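# Hang packing tape roll on wall peg

## Task

Pick up the packing tape roll from the top tray of the cart and put it on the shaft of one of the wall pegs facing the supply shelves, so that the peg's tip pokes out through the roll. Then release it and back the robot away. The task fails if the robot tips over or ends up leaning, and it is not done if the roll stays on the peg only because the robot is still holding or supporting it.

## Robot and tools

Robot: a Hello Robot Stretch 4 with a single arm. It has an omni-wheel base, a lift that rides up and down a mast, an arm that telescopes straight out, a three-joint wrist (yaw, pitch, roll) and a two-finger gripper. It stands about 1.6 m tall, and the base rim lies within 0.23 m of the base origin. A loose object may occasionally get nudged by something outside the robot.

Frames: the base frame sits on the floor below the base centre, with x forward, y left and z up. hand_pose is reported in this frame and marks a point between the open fingertips; when all wrist joints read zero its axes line up with the base frame. The printed hand position may be slightly off. The odometry frame is the base frame as it was when the scene began.

execute_actions: the argument "actions" is a list holding one action or nothing (an empty list only returns state and images). "cameras" optionally picks which images come back: head_camera, head_left_camera, head_right_camera, wrist_camera, or "all"; omitted or null means all, [] means none. An action may contain "base", "joints", or both, plus optional "pace" and "contact_limits"; alternatively it is just {"end_of_arm": "enable_torque"}, which re-powers any wrist or gripper motor that shut itself off. All motions in one action start at once.

"base" holds exactly one relative command, an offset from where the base last measured itself: {"translate_m": d} drives straight, metres, forward positive, -2 to 2; {"strafe_m": d} slides sideways, metres, left positive, -2 to 2; {"rotate_rad": d} spins in place, radians, counter-clockwise from above positive, -3.2 to 3.2.

"joints" is one object keyed by joint name, each value an absolute target: lift_m 0 to 1.2 m; arm_m 0 to 0.55 m of extension; wrist_yaw_rad -1.134 to 4.276 (0 points ahead, positive swings left, 3.14 tucked back; past 3.4 the arm may obstruct); wrist_pitch_rad -1.117 to 4.259 (0 level, 1.57 pointing down); wrist_roll_rad -1.117 to 4.259 (0 keeps the fingers level with each other; positive turns clockwise when viewed from behind the gripper); gripper_m -0.038 to 0.141, the fingertip gap in metres (negative means the fingers squeeze each other). Done tolerances: lift and arm ±0.004, yaw and roll ±0.02, pitch ±0.05, gripper ±0.004. A joint target past its range is clipped and executed with a note; any other bad value or unknown key rejects the whole call. Joints or base left out of an action may still be driving toward an earlier target without any status showing it. An action lasts at most 15 s.

"pace": "slow", "default", "fast" or "max" (base up to 0.1/0.3/0.4/0.6 m/s and 1/2/3/4 rad/s). With the lift above 0.2 the base is slowed further, down to 0.3 m/s and 1 rad/s at full height. "contact_limits" only accepts arm_m, 0 (softest) to 0.75 (firmest), default 0.5.

wait: {"seconds": 0 to 10}; commands nothing and returns state and images. zoom_image: {"camera": name, "region": [x0, y0, x1, y1]} in pixels of that camera's latest full image, origin top-left, at most 504 by 504. finished_scene: {"scene": n} ends the current scene for good and reports success; call it only once the roll hangs on its own and the robot has moved clear.

Result lines: base_status and joint_status tell how each motion ended. "done" for the base only means the wheels turned the commanded amount, slip included. "off_target": stopped short and possibly still pushing. "contact_stop_at_<key>": that part hit something and stops; lift, arm or wheels then go slack (a slack lift may sag under load, slack wheels may roll). "limit_stop_at_<name>": a built-in limit halted it; "limit_stop_at_tilt" means a lean over 6 degrees, and lift, arm and wheels ignore commands until it eases. "limit_stop_at_own_body": the robot would hit itself; move away from the body instead (likely with pitch below -0.2 together with roll below -0.4 or above 4). "torque_fault": a wrist motor overloaded and went limp; send enable_torque. After any stop, later execute_actions, wait and finished_scene calls in the same reply are skipped. on_its_own lists things not commanded this call; its "held at" is a joint's held target, not its position.

lidar_m: 12 horizontal ranges in metres from the base origin, 30-degree sectors starting straight ahead and going counter-clockwise (4th left, 7th behind, 10th right); "-" means nothing seen or closer than 0.25 m. It misses clear objects and thin legs. wrist_depth_mm: a 7x7 grid of depths, 100 to 2000 mm, from the top left. base_odometry counts wheel turns only; if turned_by_wheels and turned_by_imu differ by more than about 0.1 rad, heading is off by roughly that difference. base_tilt is in degrees (forward and right positive) with a fixed bias up to about 1.5. motor_effort is percent of maximum, peak in brackets; wheel positive means turning right. A held load shifts wrist_pitch effort away from 0.

Gripping: command gripper_m below the object's width; going further below squeezes harder and pulls it toward the wrist. The gripper reading and "done" do not prove a grasp; a firm grip shows in gripper_m effort. If fingertips jam on a surface, lift up.

Cameras: head_camera looks ahead and down from the mast top (rotate the base to look around); head_left_camera and head_right_camera are steeper fisheyes that also show base and arm; wrist_camera looks along the fingers.

Avoid: dropping or slamming the roll, hard pushes into walls or the cart, driving or turning with over 1 kg held and arm_m above 0.2 (especially fast), and strong sustained pushes with the gripper high. To unfold at the start, send lift_m 0.4 with wrist_yaw_rad 0. Shorter robot motion is preferred.

Each tool is called by a JSON object that holds its "method" and its "body".

## Session

I'll start by looking at the current state and camera images.

{"method": "execute_actions", "body": {"actions": []}}

Scene clock: 0.00 s.
base_odometry: x=+0.000 y=+0.000 heading=+0.000 (m, m, rad; odometry frame)
turned_by_wheels: +0.000 (rad since the last result)
turned_by_imu: +0.000 (rad since the last result)
base_tilt: forward=+0.2 right=+0.2 (deg)
lidar_m: 1.97 2.51 2.82 1.83 2.21 1.92 1.64 1.60 1.97 1.56 1.23 1.34
base_status: not commanded
joint_positions: lift_m=+0.129 arm_m=-0.002 wrist_yaw_rad=+3.049 wrist_pitch_rad=-0.018 wrist_roll_rad=+0.016 gripper_m=+0.057
joint_status: not commanded
motor_effort: lift_m=+20 arm_m=+0 wrist_yaw_rad=+1 wrist_pitch_rad=-6 wrist_roll_rad=+2 gripper_m=-3 wheel_0=+0 wheel_1=+0 wheel_2=+0 (%)
hand_pose: x=-0.1098 y=+0.1138 z=+0.3128 quat_wxyz=(+0.046, +0.009, +0.008, +0.999) (m; base frame)
wrist_depth_mm: 140 168 - - - - 1983 / 107 143 - - - - 1863 / 110 143 - - - - - / 120 144 - - - 1921 1863 / 1499 1863 - - - 1863 1756 / 1336 1336 200 1255 200 1118 1060 / 891 831 842 111 820 723 759
pictures: head_camera, head_left_camera, head_right_camera, wrist_camera
Images, in order (width x height): head_camera 420x560, head_left_camera 420x672, head_right_camera 420x672, wrist_camera 616x392.

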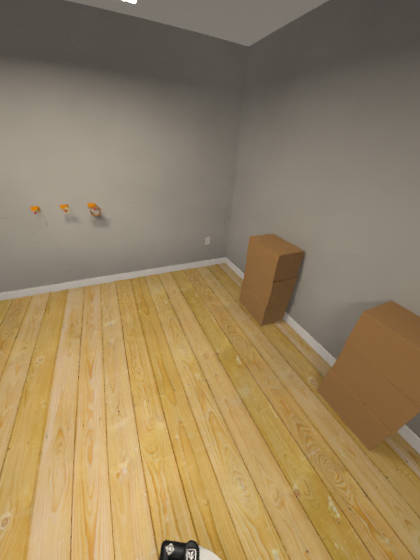

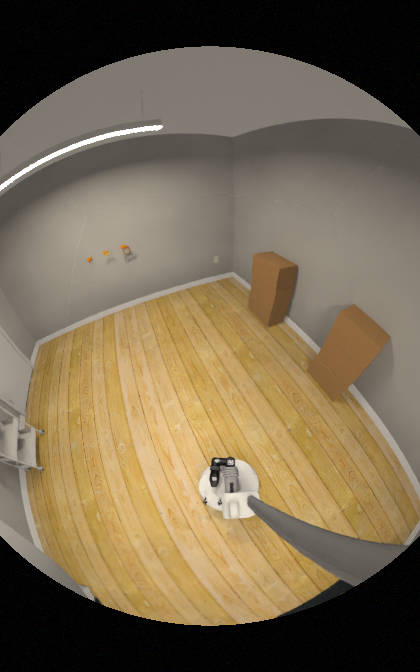

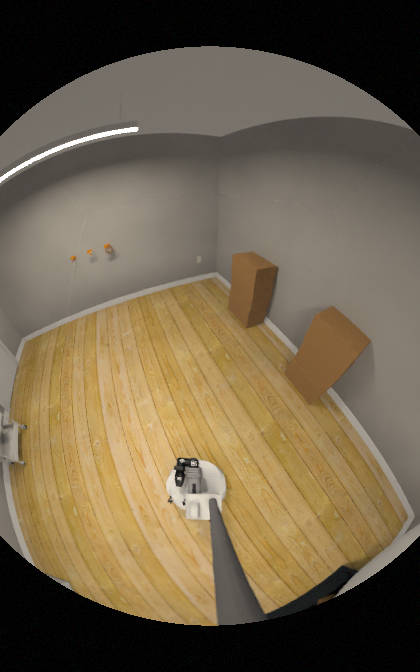

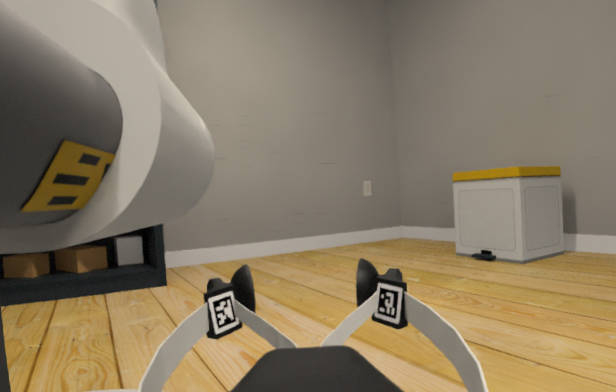

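{"method": "zoom_image", "body": {"camera": "head_camera", "region": [0, 170, 140, 250]}}

{"method": "zoom_image", "body": {"camera": "head_left_camera", "region": [0, 340, 120, 500]}}

Region (0, 170, 140, 250) of head_camera's 420x560 image, scaled by 3.600, with more detail than that image has; it fills the top 288 rows of this view, and the rest is white.

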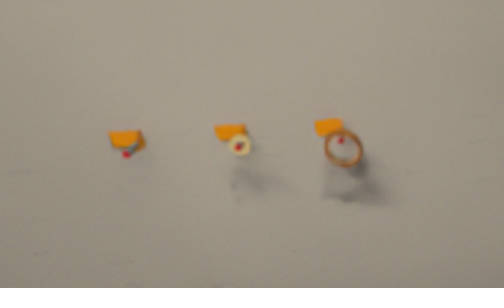

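Region (0, 340, 120, 500) of head_left_camera's 420x672 image, scaled by 3.150, with more detail than that image has; it fills the left 378 columns of this view, and the rest is white.

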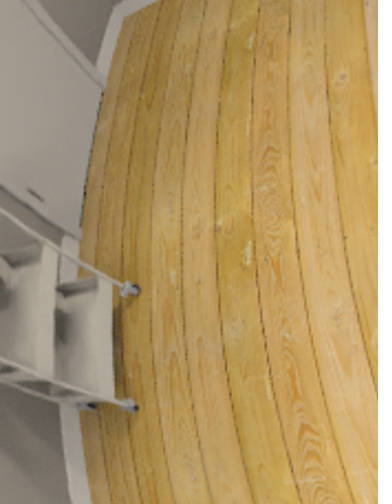

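{"method": "execute_actions", "body": {"actions": [{"base": {"rotate_rad": 1.6}, "joints": {"lift_m": 0.4, "wrist_yaw_rad": 0}}]}}

Scene clock: 7.97 s.
base_odometry: x=+0.000 y=+0.000 heading=+1.600 (m, m, rad; odometry frame)
turned_by_wheels: +1.600 (rad since the last result)
turned_by_imu: +1.614 (rad since the last result)
base_tilt: forward=+0.2 right=+0.2 (deg)
lidar_m: 1.85 2.10 1.91 1.60 1.57 1.97 1.54 1.23 1.33 2.05 2.49 2.77
base_status: done
joint_positions: lift_m=+0.400 arm_m=-0.002 wrist_yaw_rad=+0.001 wrist_pitch_rad=-0.018 wrist_roll_rad=+0.016 gripper_m=+0.057
joint_status: all done
motor_effort: lift_m=+22(23) arm_m=+0(0) wrist_yaw_rad=-1(6) wrist_pitch_rad=-6(4) wrist_roll_rad=+0(1) gripper_m=-2(3) wheel_0=-1(7) wheel_1=-1(4) wheel_2=+0(6) (%)
hand_pose: x=+0.4578 y=-0.0873 z=+0.5831 quat_wxyz=(+1.000, +0.008, -0.009, +0.000) (m; base frame)
wrist_depth_mm: 1708 1863 - - - - - / 1756 1863 - - - - - / 1756 1921 - - - - - / 1756 1863 - - - - - / 1708 1921 - - - - - / 1708 1863 201 1863 200 1921 1756 / 1537 1430 1430 111 1336 1255 1366
pictures: head_camera, head_left_camera, head_right_camera, wrist_camera
Images, in order (width x height): head_camera 420x560, head_left_camera 420x672, head_right_camera 420x672, wrist_camera 616x392.

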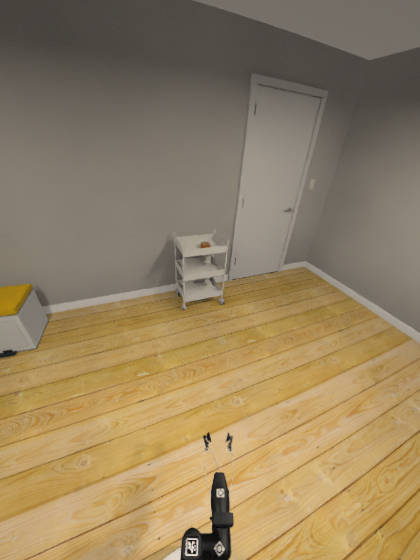

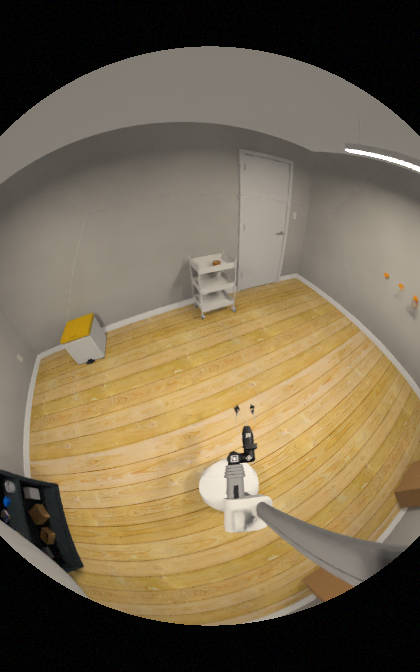

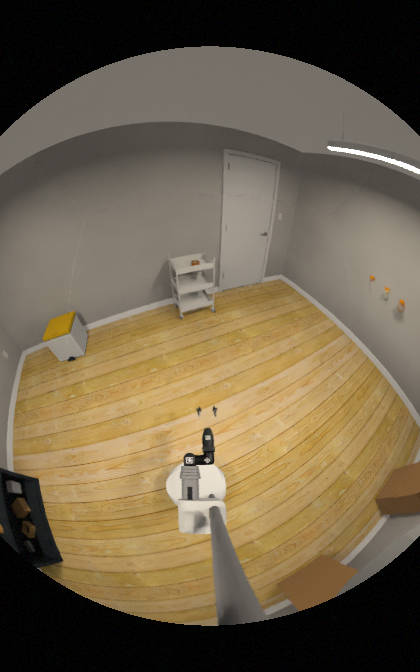

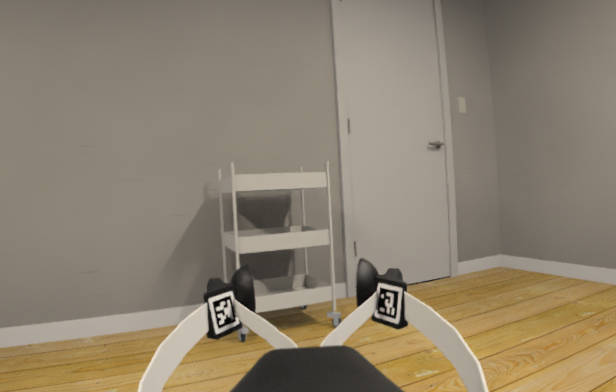

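{"method": "zoom_image", "body": {"camera": "head_camera", "region": [150, 215, 250, 320]}}

Region (150, 215, 250, 320) of head_camera's 420x560 image, scaled by 4.800, with more detail than that image has; it fills the left 480 columns of this view, and the rest is white.

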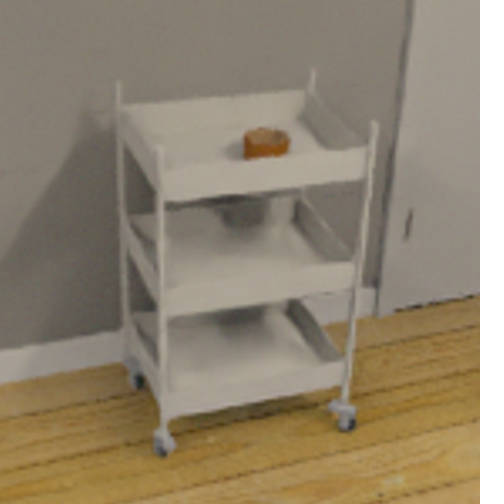

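{"method": "execute_actions", "body": {"actions": [{"base": {"translate_m": 1.15}, "joints": {"lift_m": 1.0, "wrist_pitch_rad": 1.0, "gripper_m": 0.141}, "pace": "fast"}]}}

Scene clock: 44.33 s.
base_odometry: x=-0.034 y=+1.150 heading=+1.600 (m, m, rad; odometry frame)
turned_by_wheels: +0.000 (rad since the last result)
turned_by_imu: -0.002 (rad since the last result)
base_tilt: forward=+0.2 right=+0.3 (deg)
lidar_m: 0.72 0.74 1.25 1.42 2.17 2.23 2.62 2.30 2.47 2.11 2.20 1.44
base_status: done
joint_positions: lift_m=+1.000 arm_m=-0.002 wrist_yaw_rad=+0.000 wrist_pitch_rad=+1.001 wrist_roll_rad=+0.016 gripper_m=+0.141
joint_status: all done
motor_effort: lift_m=+21(20) arm_m=+0(0) wrist_yaw_rad=+1(0) wrist_pitch_rad=-4(0) wrist_roll_rad=+1(1) gripper_m=+1(4) wheel_0=-2(7) wheel_1=-1(6) wheel_2=+1(11) (%)
hand_pose: x=+0.3249 y=-0.0874 z=+0.9351 quat_wxyz=(+0.877, +0.007, +0.480, -0.004) (m; base frame)
wrist_depth_mm: 866 809 768 768 1336 1576 1863 / 960 732 683 1060 1576 1708 1661 / 1098 1160 991 991 1499 1499 1499 / 1281 1336 1160 1205 1308 1336 1366 / 1229 1255 1255 1281 1255 1229 1255 / 1118 215 1160 1138 1098 1098 1160 / 1078 1060 1078 111 1098 1042 1060
pictures: head_camera, head_left_camera, head_right_camera, wrist_camera
Images, in order (width x height): head_camera 420x560, head_left_camera 420x672, head_right_camera 420x672, wrist_camera 616x392.

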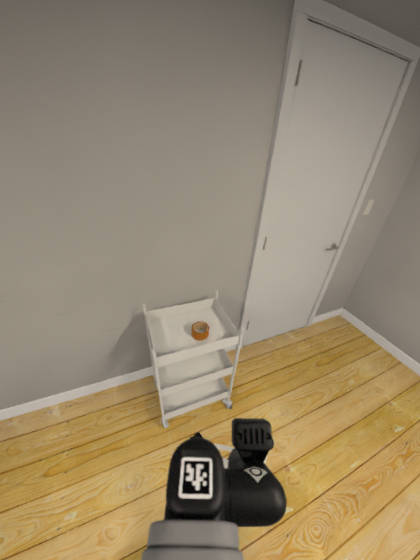

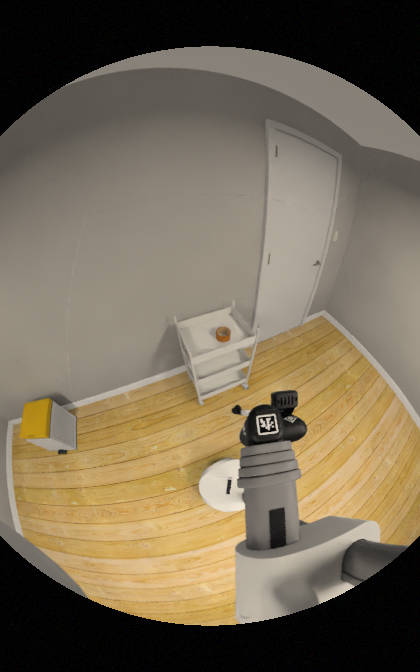

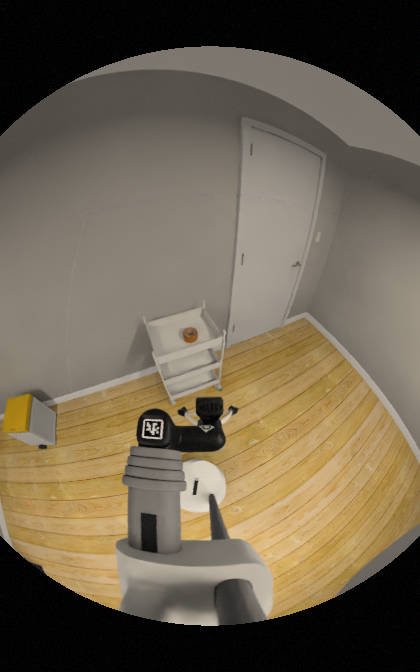

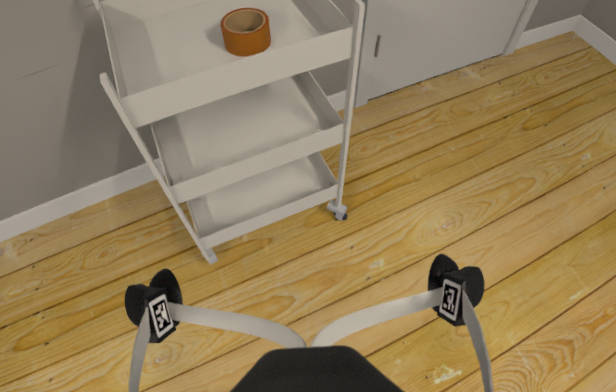

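{"method": "execute_actions", "body": {"actions": [{"base": {"rotate_rad": 0.137}, "joints": {"wrist_pitch_rad": 1.45, "arm_m": 0.15}, "pace": "fast"}], "cameras": ["head_camera", "wrist_camera"]}}

{"method": "execute_actions", "body": {"actions": [{"base": {"translate_m": 0.28}, "joints": {"wrist_pitch_rad": 1.57, "arm_m": 0.48}, "pace": "fast"}]}}

Scene clock: 73.77 s.
base_odometry: x=-0.034 y=+1.150 heading=+1.737 (m, m, rad; odometry frame)
turned_by_wheels: +0.137 (rad since the last result)
turned_by_imu: +0.139 (rad since the last result)
base_tilt: forward=+0.2 right=+0.2 (deg)
lidar_m: 0.70 1.14 1.32 1.39 2.16 2.37 2.30 2.28 2.53 2.19 2.16 0.85
base_status: done
joint_positions: lift_m=+1.000 arm_m=+0.149 wrist_yaw_rad=+0.000 wrist_pitch_rad=+1.450 wrist_roll_rad=+0.016 gripper_m=+0.141
joint_status: all done
motor_effort: lift_m=+21(21) arm_m=+7(6) wrist_yaw_rad=+1(2) wrist_pitch_rad=+2(7) wrist_roll_rad=+2(1) gripper_m=-2(1) wheel_0=+0(2) wheel_1=-1(2) wheel_2=+1(6) (%)
hand_pose: x=+0.3545 y=-0.0874 z=+0.8917 quat_wxyz=(+0.748, +0.006, +0.663, -0.005) (m; base frame)
wrist_depth_mm: 1098 1182 768 768 1182 1182 1229 / 1160 1138 1025 1160 1182 1160 1182 / 1160 1138 1160 1160 1138 1160 1160 / 1138 1098 1160 1138 1160 1118 1160 / 1118 1138 1118 1138 1118 1138 1138 / 1078 216 1098 1098 1098 1098 1118 / 1078 1078 878 110 1098 1078 1098
pictures: head_camera, wrist_camera
Images, in order (width x height): head_camera 420x560, wrist_camera 616x392.

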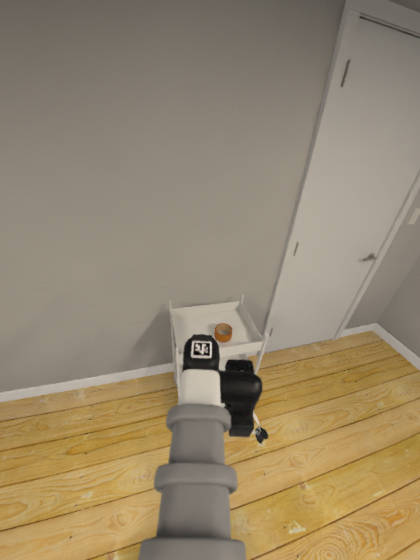

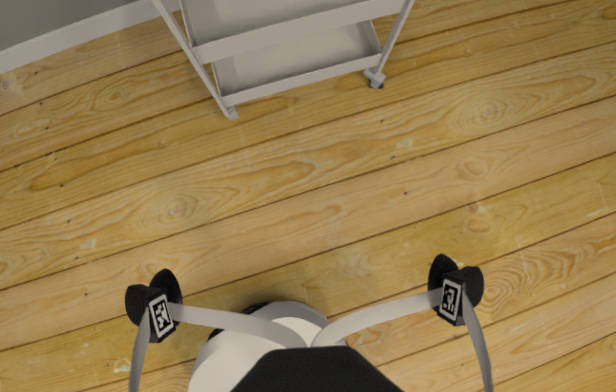

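Scene clock: 75.97 s.
base_odometry: x=-0.080 y=+1.426 heading=+1.737 (m, m, rad; odometry frame)
turned_by_wheels: +0.000 (rad since the last result)
turned_by_imu: -0.001 (rad since the last result)
base_tilt: forward=+0.2 right=+0.2 (deg)
lidar_m: 0.43 0.88 1.03 1.38 2.37 2.45 2.55 2.67 2.31 2.11 1.71 0.53
base_status: done
joint_positions: lift_m=+1.000 arm_m=+0.479 wrist_yaw_rad=+0.000 wrist_pitch_rad=+1.570 wrist_roll_rad=+0.016 gripper_m=+0.141
joint_status: all done
motor_effort: lift_m=+21(21) arm_m=+6(7) wrist_yaw_rad=+1(2) wrist_pitch_rad=+0(4) wrist_roll_rad=+1(1) gripper_m=+0(4) wheel_0=-2(6) wheel_1=-1(5) wheel_2=+1(10) (%)
hand_pose: x=+0.6501 y=-0.0874 z=+0.8896 quat_wxyz=(+0.707, +0.006, +0.707, -0.006) (m; base frame)
wrist_depth_mm: 382 427 504 591 439 854 1138 / 477 559 449 445 452 1118 1138 / 445 445 449 452 459 1138 1138 / 866 449 449 455 455 459 1160 / 1118 452 452 455 459 455 1138 / 1098 214 455 455 455 392 1182 / 1118 442 455 111 445 1138 1118
pictures: head_camera, head_left_camera, head_right_camera, wrist_camera
Images, in order (width x height): head_camera 420x560, head_left_camera 420x672, head_right_camera 420x672, wrist_camera 616x392.

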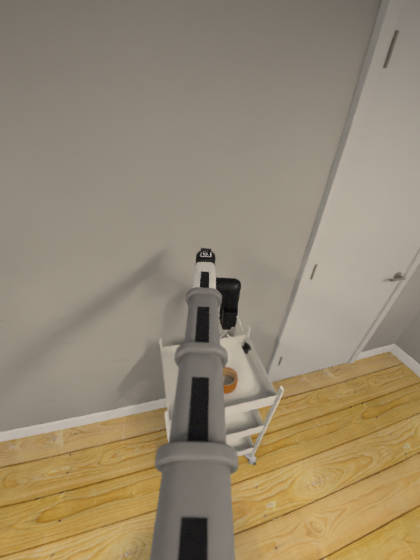

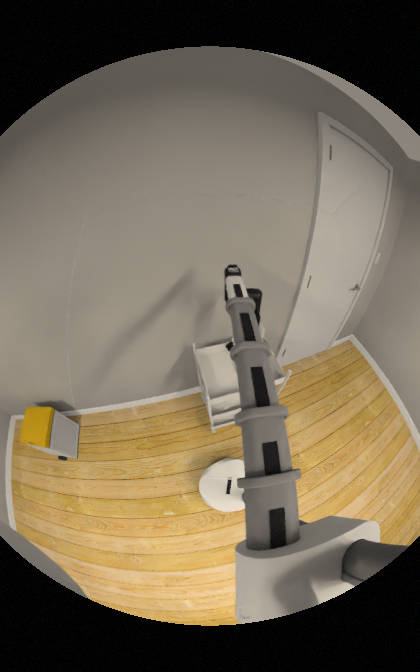

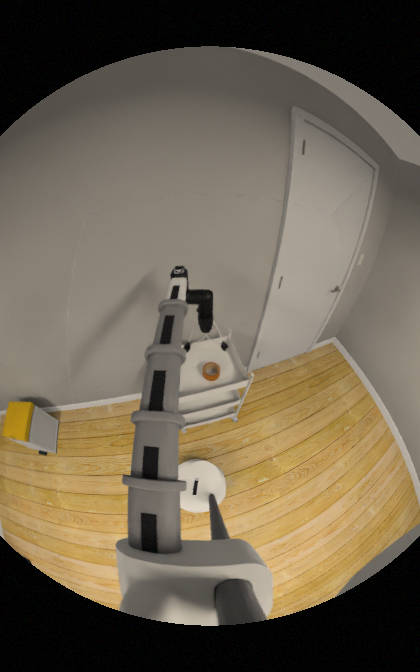

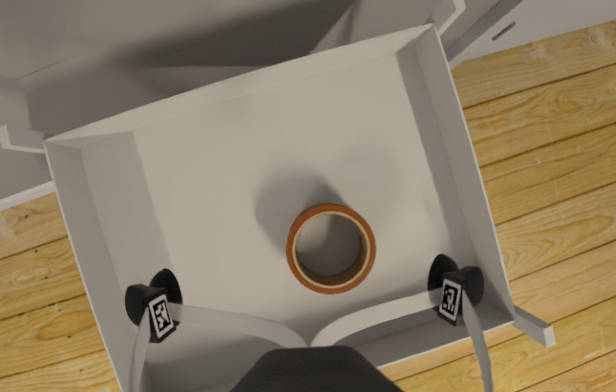

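{"method": "zoom_image", "body": {"camera": "wrist_camera", "region": [110, 180, 500, 392]}}

Region (110, 180, 500, 392) of wrist_camera's 616x392 image, scaled by 1.292; it fills the top 274 rows of this view, and the rest is white.

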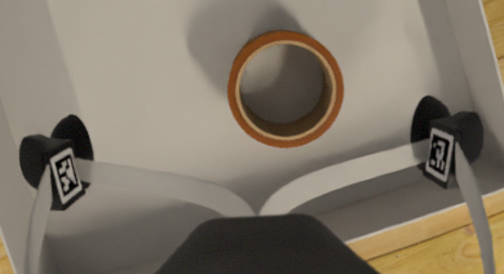

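{"method": "execute_actions", "body": {"actions": [{"base": {"strafe_m": -0.026}, "joints": {"lift_m": 0.885}, "pace": "fast"}], "cameras": ["head_right_camera", "wrist_camera"]}}

Scene clock: 94.43 s.
base_odometry: x=-0.054 y=+1.430 heading=+1.737 (m, m, rad; odometry frame)
turned_by_wheels: +0.000 (rad since the last result)
turned_by_imu: +0.001 (rad since the last result)
base_tilt: forward=+0.2 right=+0.2 (deg)
lidar_m: 0.42 0.44 1.02 1.38 2.35 2.48 2.54 2.68 2.29 2.08 1.68 0.53
base_status: done
joint_positions: lift_m=+0.885 arm_m=+0.479 wrist_yaw_rad=+0.000 wrist_pitch_rad=+1.570 wrist_roll_rad=+0.016 gripper_m=+0.141
joint_status: all done
motor_effort: lift_m=+17(22) arm_m=+6(6) wrist_yaw_rad=+1(1) wrist_pitch_rad=+2(1) wrist_roll_rad=+0(2) gripper_m=-3(1) wheel_0=+0(9) wheel_1=+1(8) wheel_2=+0(1) (%)
hand_pose: x=+0.6501 y=-0.0874 z=+0.7749 quat_wxyz=(+0.707, +0.006, +0.707, -0.006) (m; base frame)
wrist_depth_mm: 389 421 296 330 336 741 1008 / 312 325 336 336 338 334 1025 / 330 334 332 340 340 338 1008 / 334 332 338 340 340 340 1025 / 332 334 336 338 340 343 1025 / 334 215 338 312 293 325 1025 / 336 338 338 111 343 327 296
pictures: head_right_camera, wrist_camera
Images, in order (width x height): head_right_camera 420x672, wrist_camera 616x392.

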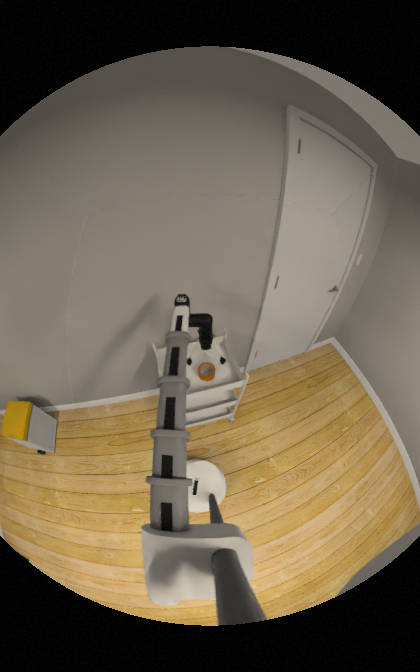

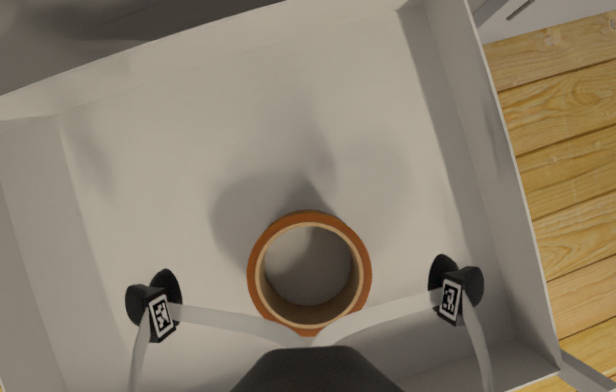

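{"method": "execute_actions", "body": {"actions": [{"joints": {"lift_m": 0.82, "arm_m": 0.469}}], "cameras": ["head_camera", "head_right_camera", "wrist_camera"]}}

Scene clock: 123.50 s.
base_odometry: x=-0.054 y=+1.430 heading=+1.737 (m, m, rad; odometry frame)
turned_by_wheels: +0.000 (rad since the last result)
turned_by_imu: +0.001 (rad since the last result)
base_tilt: forward=+0.2 right=+0.3 (deg)
lidar_m: 0.43 0.45 1.03 1.38 2.38 2.51 2.57 2.67 2.28 2.10 1.71 0.53
base_status: not commanded
joint_positions: lift_m=+0.820 arm_m=+0.470 wrist_yaw_rad=+0.000 wrist_pitch_rad=+1.570 wrist_roll_rad=+0.016 gripper_m=+0.141
joint_status: all done
motor_effort: lift_m=+17(16) arm_m=-6(5) wrist_yaw_rad=+1(1) wrist_pitch_rad=+0(1) wrist_roll_rad=+1(3) gripper_m=+1(0) wheel_0=+1(1) wheel_1=+1(1) wheel_2=+0(0) (%)
hand_pose: x=+0.6412 y=-0.0874 z=+0.7099 quat_wxyz=(+0.707, +0.006, +0.707, -0.006) (m; base frame)
wrist_depth_mm: 229 257 270 271 273 262 946 / 266 268 270 271 272 273 224 / 267 270 272 272 273 274 237 / 270 271 272 273 274 276 249 / 271 271 272 274 276 277 265 / 270 216 241 276 236 279 279 / 272 273 274 111 277 278 277
pictures: head_camera, head_right_camera, wrist_camera
Images, in order (width x height): head_camera 420x560, head_right_camera 420x672, wrist_camera 616x392.

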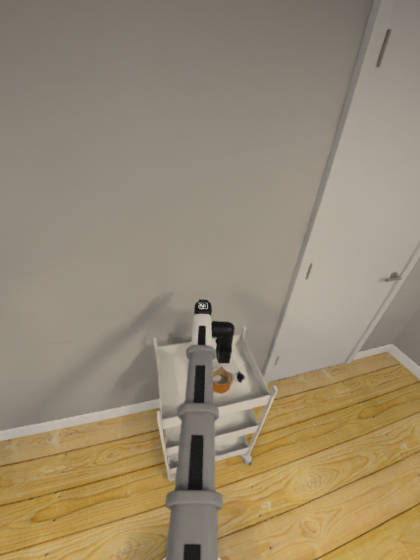

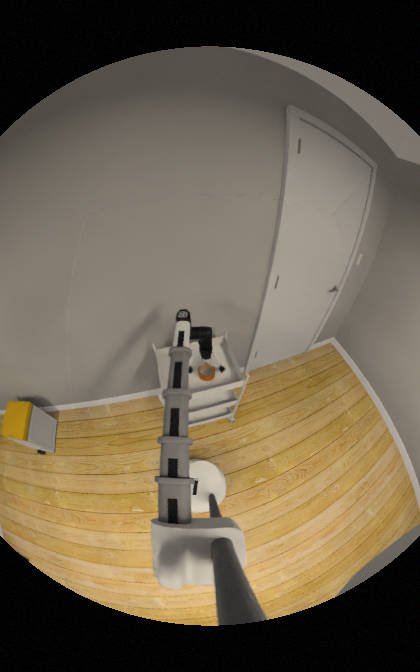

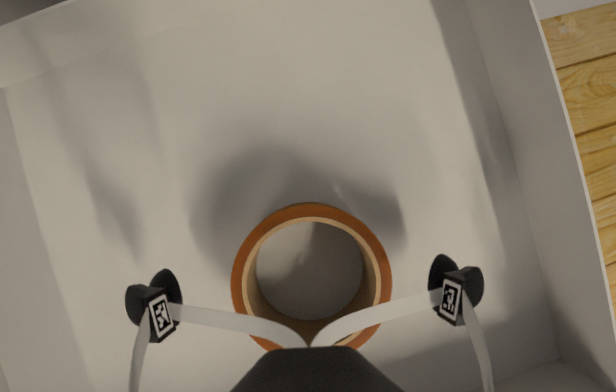

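{"method": "zoom_image", "body": {"camera": "head_camera", "region": [170, 320, 280, 420]}}

{"method": "zoom_image", "body": {"camera": "head_right_camera", "region": [160, 320, 260, 400]}}

Region (170, 320, 280, 420) of head_camera's 420x560 image, scaled by 4.582, with more detail than that image has; it fills the top 458 rows of this view, and the rest is white.

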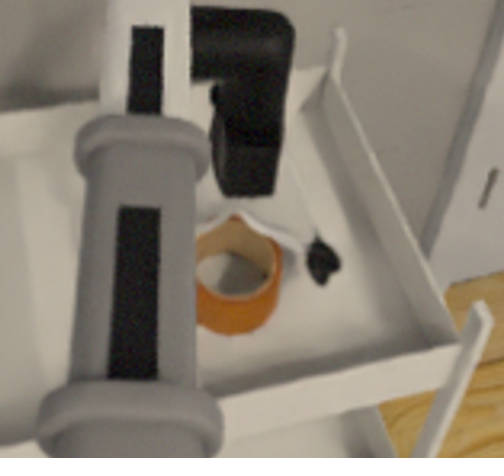

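Region (160, 320, 260, 400) of head_right_camera's 420x672 image, scaled by 5.040, with more detail than that image has; it fills the top 403 rows of this view, and the rest is white.

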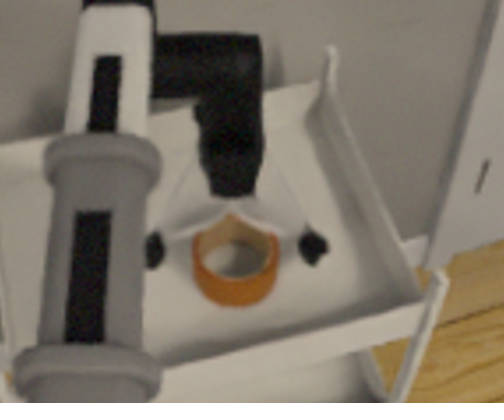

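{"method": "execute_actions", "body": {"actions": [{"joints": {"lift_m": 0.797}}], "cameras": ["head_camera", "head_right_camera", "wrist_camera"]}}

{"method": "zoom_image", "body": {"camera": "head_camera", "region": [185, 340, 265, 410]}}

{"method": "zoom_image", "body": {"camera": "head_right_camera", "region": [170, 335, 240, 395]}}

Scene clock: 136.70 s.
base_odometry: x=-0.054 y=+1.430 heading=+1.737 (m, m, rad; odometry frame)
turned_by_wheels: +0.000 (rad since the last result)
turned_by_imu: +0.001 (rad since the last result)
base_tilt: forward=+0.2 right=+0.2 (deg)
lidar_m: 0.43 0.45 1.02 1.41 2.34 2.49 2.53 2.67 2.29 2.09 1.70 0.53
base_status: not commanded
joint_positions: lift_m=+0.797 arm_m=+0.470 wrist_yaw_rad=+0.000 wrist_pitch_rad=+1.570 wrist_roll_rad=+0.016 gripper_m=+0.141
joint_status: all done
motor_effort: lift_m=+17(20) arm_m=-6(6) wrist_yaw_rad=+1(1) wrist_pitch_rad=+1(1) wrist_roll_rad=+2(0) gripper_m=+1(1) wheel_0=+1(1) wheel_1=+0(1) wheel_2=+0(0) (%)
hand_pose: x=+0.6412 y=-0.0874 z=+0.6869 quat_wxyz=(+0.707, +0.006, +0.707, -0.006) (m; base frame)
wrist_depth_mm: 229 245 248 247 248 249 - / 244 246 248 248 250 250 219 / 246 247 248 249 252 253 230 / 246 248 249 250 250 251 247 / 247 249 249 251 252 253 254 / 248 215 216 251 205 254 256 / 250 249 250 111 254 256 255
pictures: head_camera, head_right_camera, wrist_camera
Images, in order (width x height): head_camera 420x560, head_right_camera 420x672, wrist_camera 616x392.

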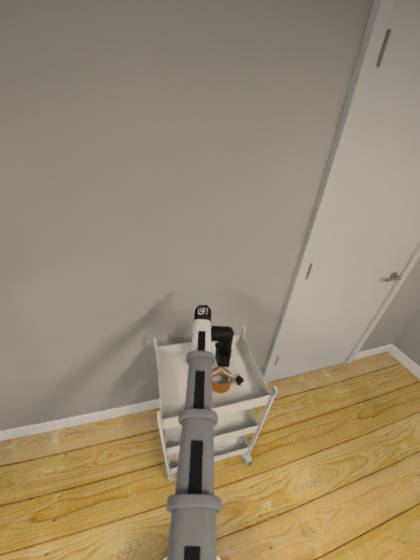

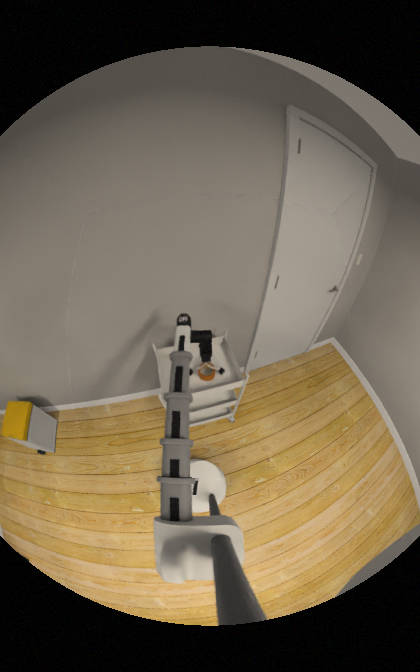

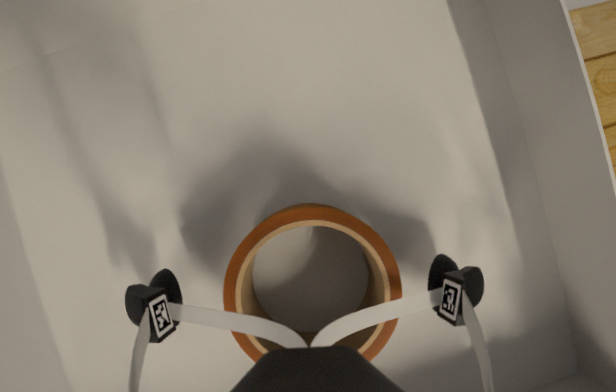

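Region (185, 340, 265, 410) of head_camera's 420x560 image, scaled by 6.300, with more detail than that image has; it fills the top 441 rows of this view, and the rest is white.

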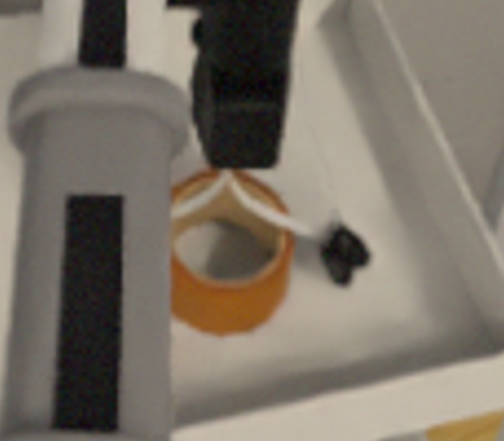

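Region (170, 335, 240, 395) of head_right_camera's 420x672 image, scaled by 7.200, with more detail than that image has; it fills the top 432 rows of this view, and the rest is white.

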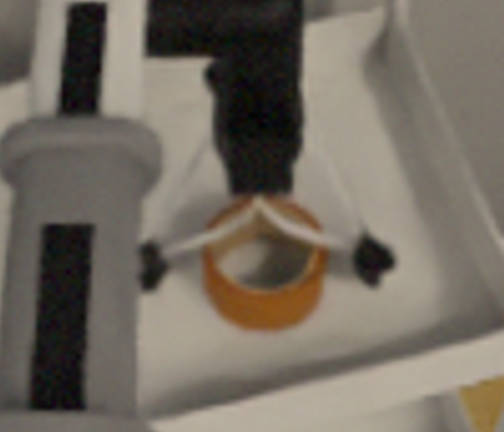

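{"method": "execute_actions", "body": {"actions": [{"joints": {"gripper_m": 0.06, "lift_m": 0.794}}], "cameras": ["head_camera", "head_right_camera", "wrist_camera"]}}

{"method": "zoom_image", "body": {"camera": "head_camera", "region": [185, 340, 265, 410]}}

{"method": "zoom_image", "body": {"camera": "head_right_camera", "region": [170, 335, 240, 395]}}

Scene clock: 146.53 s.
base_odometry: x=-0.054 y=+1.430 heading=+1.737 (m, m, rad; odometry frame)
turned_by_wheels: +0.000 (rad since the last result)
turned_by_imu: +0.001 (rad since the last result)
base_tilt: forward=+0.2 right=+0.2 (deg)
lidar_m: 0.45 0.44 1.04 1.40 2.34 2.46 2.54 2.64 2.28 2.10 1.67 0.52
base_status: not commanded
joint_positions: lift_m=+0.794 arm_m=+0.470 wrist_yaw_rad=+0.000 wrist_pitch_rad=+1.570 wrist_roll_rad=+0.016 gripper_m=+0.060
joint_status: all done
motor_effort: lift_m=+17(20) arm_m=-6(6) wrist_yaw_rad=+1(1) wrist_pitch_rad=+0(1) wrist_roll_rad=+0(2) gripper_m=-13(15) wheel_0=+1(1) wheel_1=+0(1) wheel_2=+0(0) (%)
hand_pose: x=+0.6412 y=-0.0874 z=+0.6839 quat_wxyz=(+0.707, +0.006, +0.707, -0.006) (m; base frame)
wrist_depth_mm: 229 242 243 245 245 246 - / 241 242 243 245 246 247 219 / 242 242 244 246 246 248 229 / 243 244 246 246 249 250 248 / 244 244 246 247 249 251 251 / 244 245 196 248 192 250 252 / 247 246 247 111 250 252 253
pictures: head_camera, head_right_camera, wrist_camera
Images, in order (width x height): head_camera 420x560, head_right_camera 420x672, wrist_camera 616x392.

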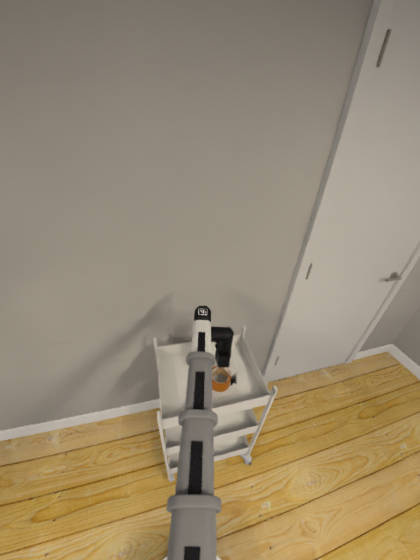

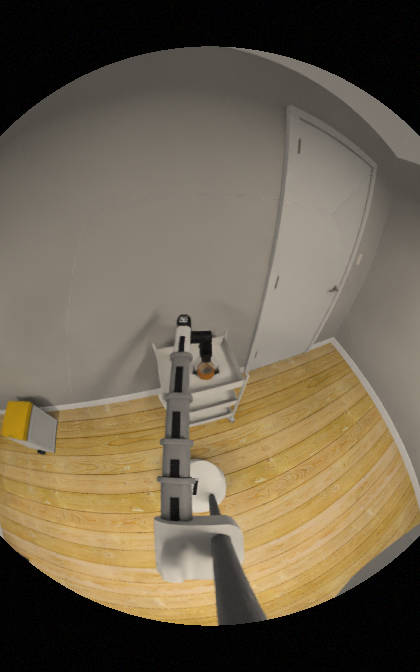

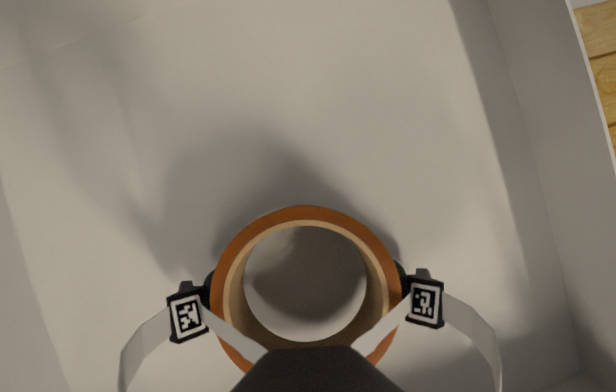

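Region (185, 340, 265, 410) of head_camera's 420x560 image, scaled by 6.300, with more detail than that image has; it fills the top 441 rows of this view, and the rest is white.

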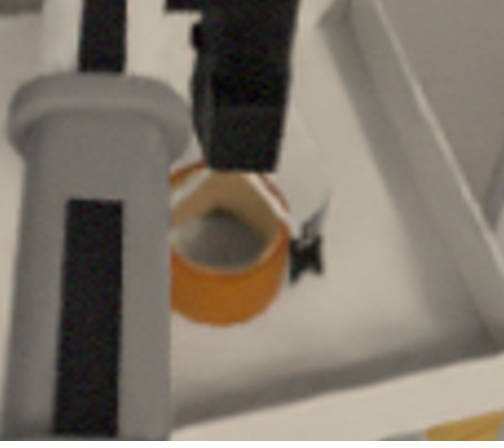

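Region (170, 335, 240, 395) of head_right_camera's 420x672 image, scaled by 7.200, with more detail than that image has; it fills the top 432 rows of this view, and the rest is white.

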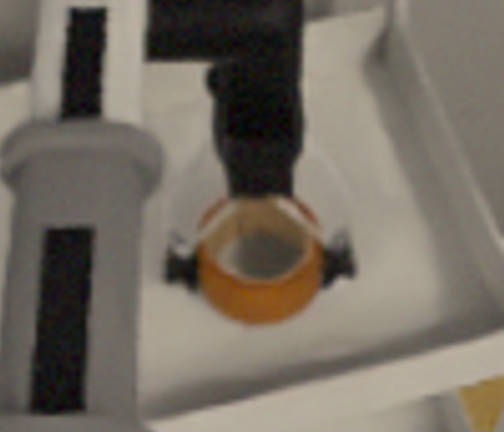

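{"method": "execute_actions", "body": {"actions": [{"joints": {"gripper_m": 0.045, "lift_m": 0.93}}], "cameras": ["head_right_camera", "wrist_camera"]}}

Scene clock: 155.20 s.
base_odometry: x=-0.054 y=+1.430 heading=+1.737 (m, m, rad; odometry frame)
turned_by_wheels: +0.000 (rad since the last result)
turned_by_imu: +0.001 (rad since the last result)
base_tilt: forward=+0.2 right=+0.3 (deg)
lidar_m: 0.45 0.45 1.05 1.38 2.32 2.48 2.56 2.64 2.29 2.09 1.71 0.53
base_status: not commanded
joint_positions: lift_m=+0.930 arm_m=+0.470 wrist_yaw_rad=+0.000 wrist_pitch_rad=+1.570 wrist_roll_rad=+0.016 gripper_m=+0.045
joint_status: all done
motor_effort: lift_m=+22(22) arm_m=-6(6) wrist_yaw_rad=+1(1) wrist_pitch_rad=-1(1) wrist_roll_rad=+2(2) gripper_m=-17(18) wheel_0=+1(1) wheel_1=+1(1) wheel_2=+0(0) (%)
hand_pose: x=+0.6412 y=-0.0874 z=+0.8195 quat_wxyz=(+0.707, +0.006, +0.707, -0.006) (m; base frame)
wrist_depth_mm: 402 452 415 362 379 891 1078 / 452 368 377 379 384 1060 1060 / 375 375 379 382 382 1060 1042 / 377 377 379 382 384 384 1078 / 377 382 382 382 384 387 1078 / 357 382 195 384 191 327 1078 / 351 382 382 110 338 351 319
pictures: head_right_camera, wrist_camera
Images, in order (width x height): head_right_camera 420x672, wrist_camera 616x392.

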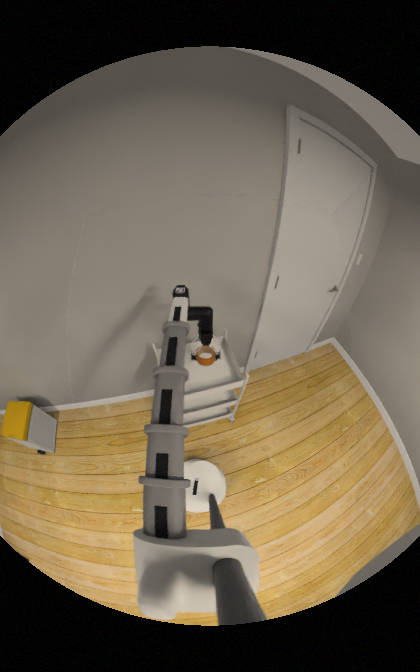

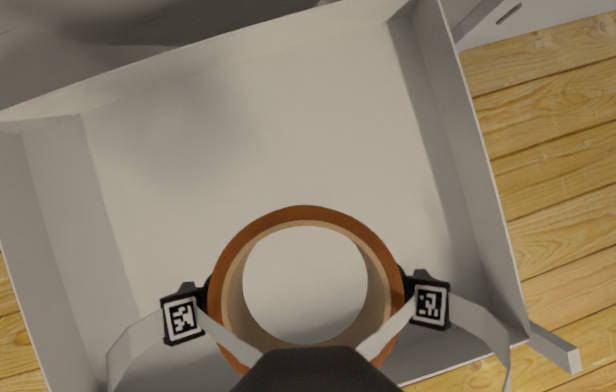

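{"method": "execute_actions", "body": {"actions": [{"base": {"rotate_rad": -1.34}, "joints": {"arm_m": 0.05}}]}}

Scene clock: 173.60 s.
base_odometry: x=-0.054 y=+1.430 heading=+0.397 (m, m, rad; odometry frame)
turned_by_wheels: -1.340 (rad since the last result)
turned_by_imu: -1.350 (rad since the last result)
base_tilt: forward=+0.2 right=+0.2 (deg)
lidar_m: 2.09 1.26 0.47 0.43 0.90 1.22 1.39 2.37 2.98 2.55 2.67 2.08
base_status: done
joint_positions: lift_m=+0.930 arm_m=+0.051 wrist_yaw_rad=+0.000 wrist_pitch_rad=+1.570 wrist_roll_rad=+0.016 gripper_m=+0.045
joint_status: all done
motor_effort: lift_m=+21(22) arm_m=-6(7) wrist_yaw_rad=+1(0) wrist_pitch_rad=+0(2) wrist_roll_rad=-2(0) gripper_m=-16(17) wheel_0=+1(4) wheel_1=-1(2) wheel_2=-1(7) (%)
hand_pose: x=+0.2222 y=-0.0874 z=+0.8196 quat_wxyz=(+0.707, +0.006, +0.707, -0.006) (m; base frame)
wrist_depth_mm: 1025 1042 1042 1060 1042 1042 1042 / 1042 1060 1025 1042 1042 1042 1078 / 1042 1042 1042 1042 1060 1042 1060 / 891 1025 1025 1060 1060 1060 1078 / 917 1042 842 842 1060 1078 1060 / 904 1060 195 831 191 1078 1098 / 1060 1042 842 110 1098 1078 1078
pictures: head_camera, head_left_camera, head_right_camera, wrist_camera
Images, in order (width x height): head_camera 420x560, head_left_camera 420x672, head_right_camera 420x672, wrist_camera 616x392.

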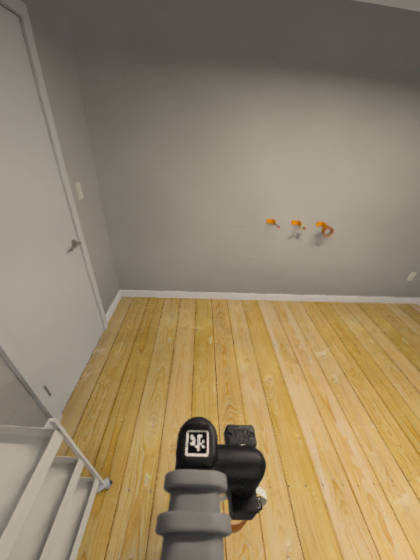

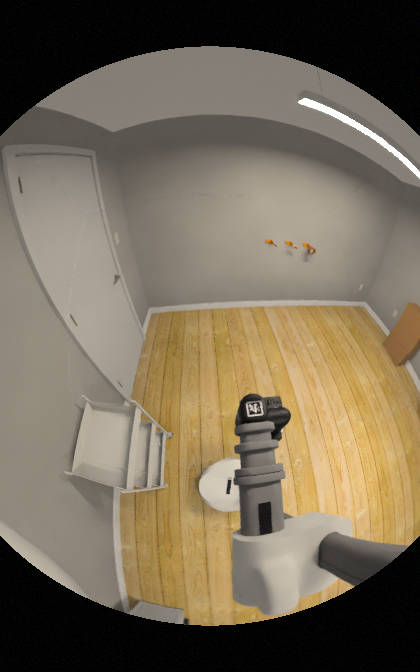

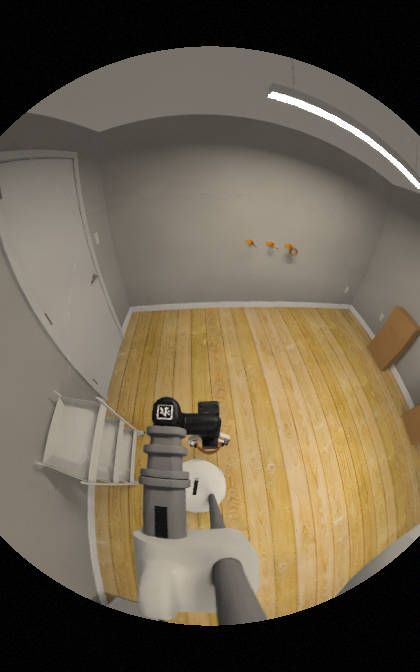

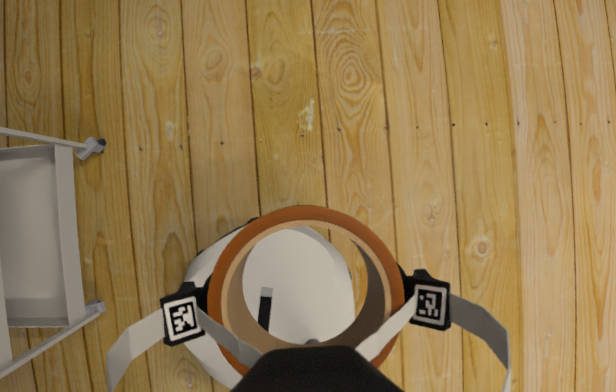

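{"method": "zoom_image", "body": {"camera": "head_camera", "region": [250, 200, 350, 260]}}

Region (250, 200, 350, 260) of head_camera's 420x560 image, scaled by 5.040, with more detail than that image has; it fills the top 302 rows of this view, and the rest is white.

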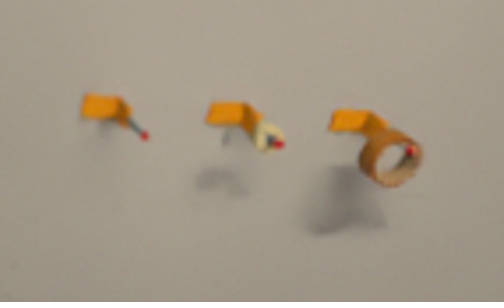

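{"method": "execute_actions", "body": {"actions": [{"base": {"strafe_m": -0.49}, "joints": {"lift_m": 0.73, "wrist_pitch_rad": 0.0}, "pace": "fast"}], "cameras": ["head_camera", "wrist_camera"]}}

Scene clock: 217.27 s.
base_odometry: x=+0.135 y=+0.978 heading=+0.397 (m, m, rad; odometry frame)
turned_by_wheels: +0.000 (rad since the last result)
turned_by_imu: +0.001 (rad since the last result)
base_tilt: forward=+0.2 right=+0.2 (deg)
lidar_m: 2.00 1.96 0.97 0.95 1.42 1.61 2.43 2.18 2.50 2.05 2.21 2.11
base_status: done
joint_positions: lift_m=+0.730 arm_m=+0.051 wrist_yaw_rad=+0.000 wrist_pitch_rad=+0.003 wrist_roll_rad=+0.016 gripper_m=+0.045
joint_status: all done
motor_effort: lift_m=+18(20) arm_m=-6(6) wrist_yaw_rad=+2(2) wrist_pitch_rad=-9(9) wrist_roll_rad=+1(2) gripper_m=-17(17) wheel_0=-2(12) wheel_1=+1(11) wheel_2=+0(1) (%)
hand_pose: x=+0.5104 y=-0.0874 z=+0.9074 quat_wxyz=(+1.000, +0.008, +0.002, +0.000) (m; base frame)
wrist_depth_mm: 1756 1808 1863 1808 1921 1921 1863 / 1808 1808 1808 1863 1983 1863 1921 / 1756 1808 1808 1808 1921 1921 1863 / 1808 1808 1863 1863 1863 1863 1921 / 1808 1863 1863 1863 1863 1921 1983 / 1808 1808 194 1983 191 1983 1983 / 1863 1863 1921 111 1863 1863 1983
pictures: head_camera, wrist_camera
Images, in order (width x height): head_camera 420x560, wrist_camera 616x392.

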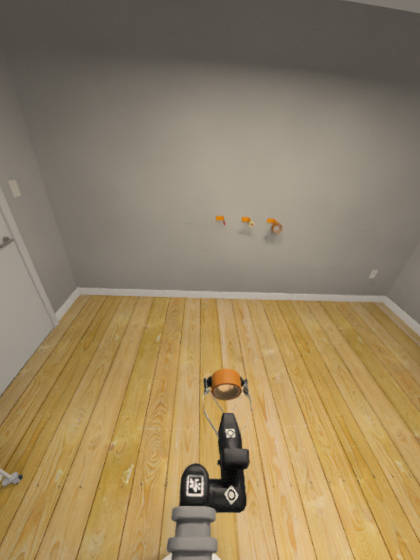

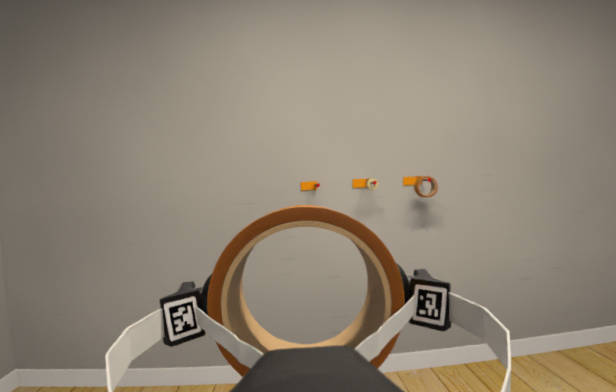

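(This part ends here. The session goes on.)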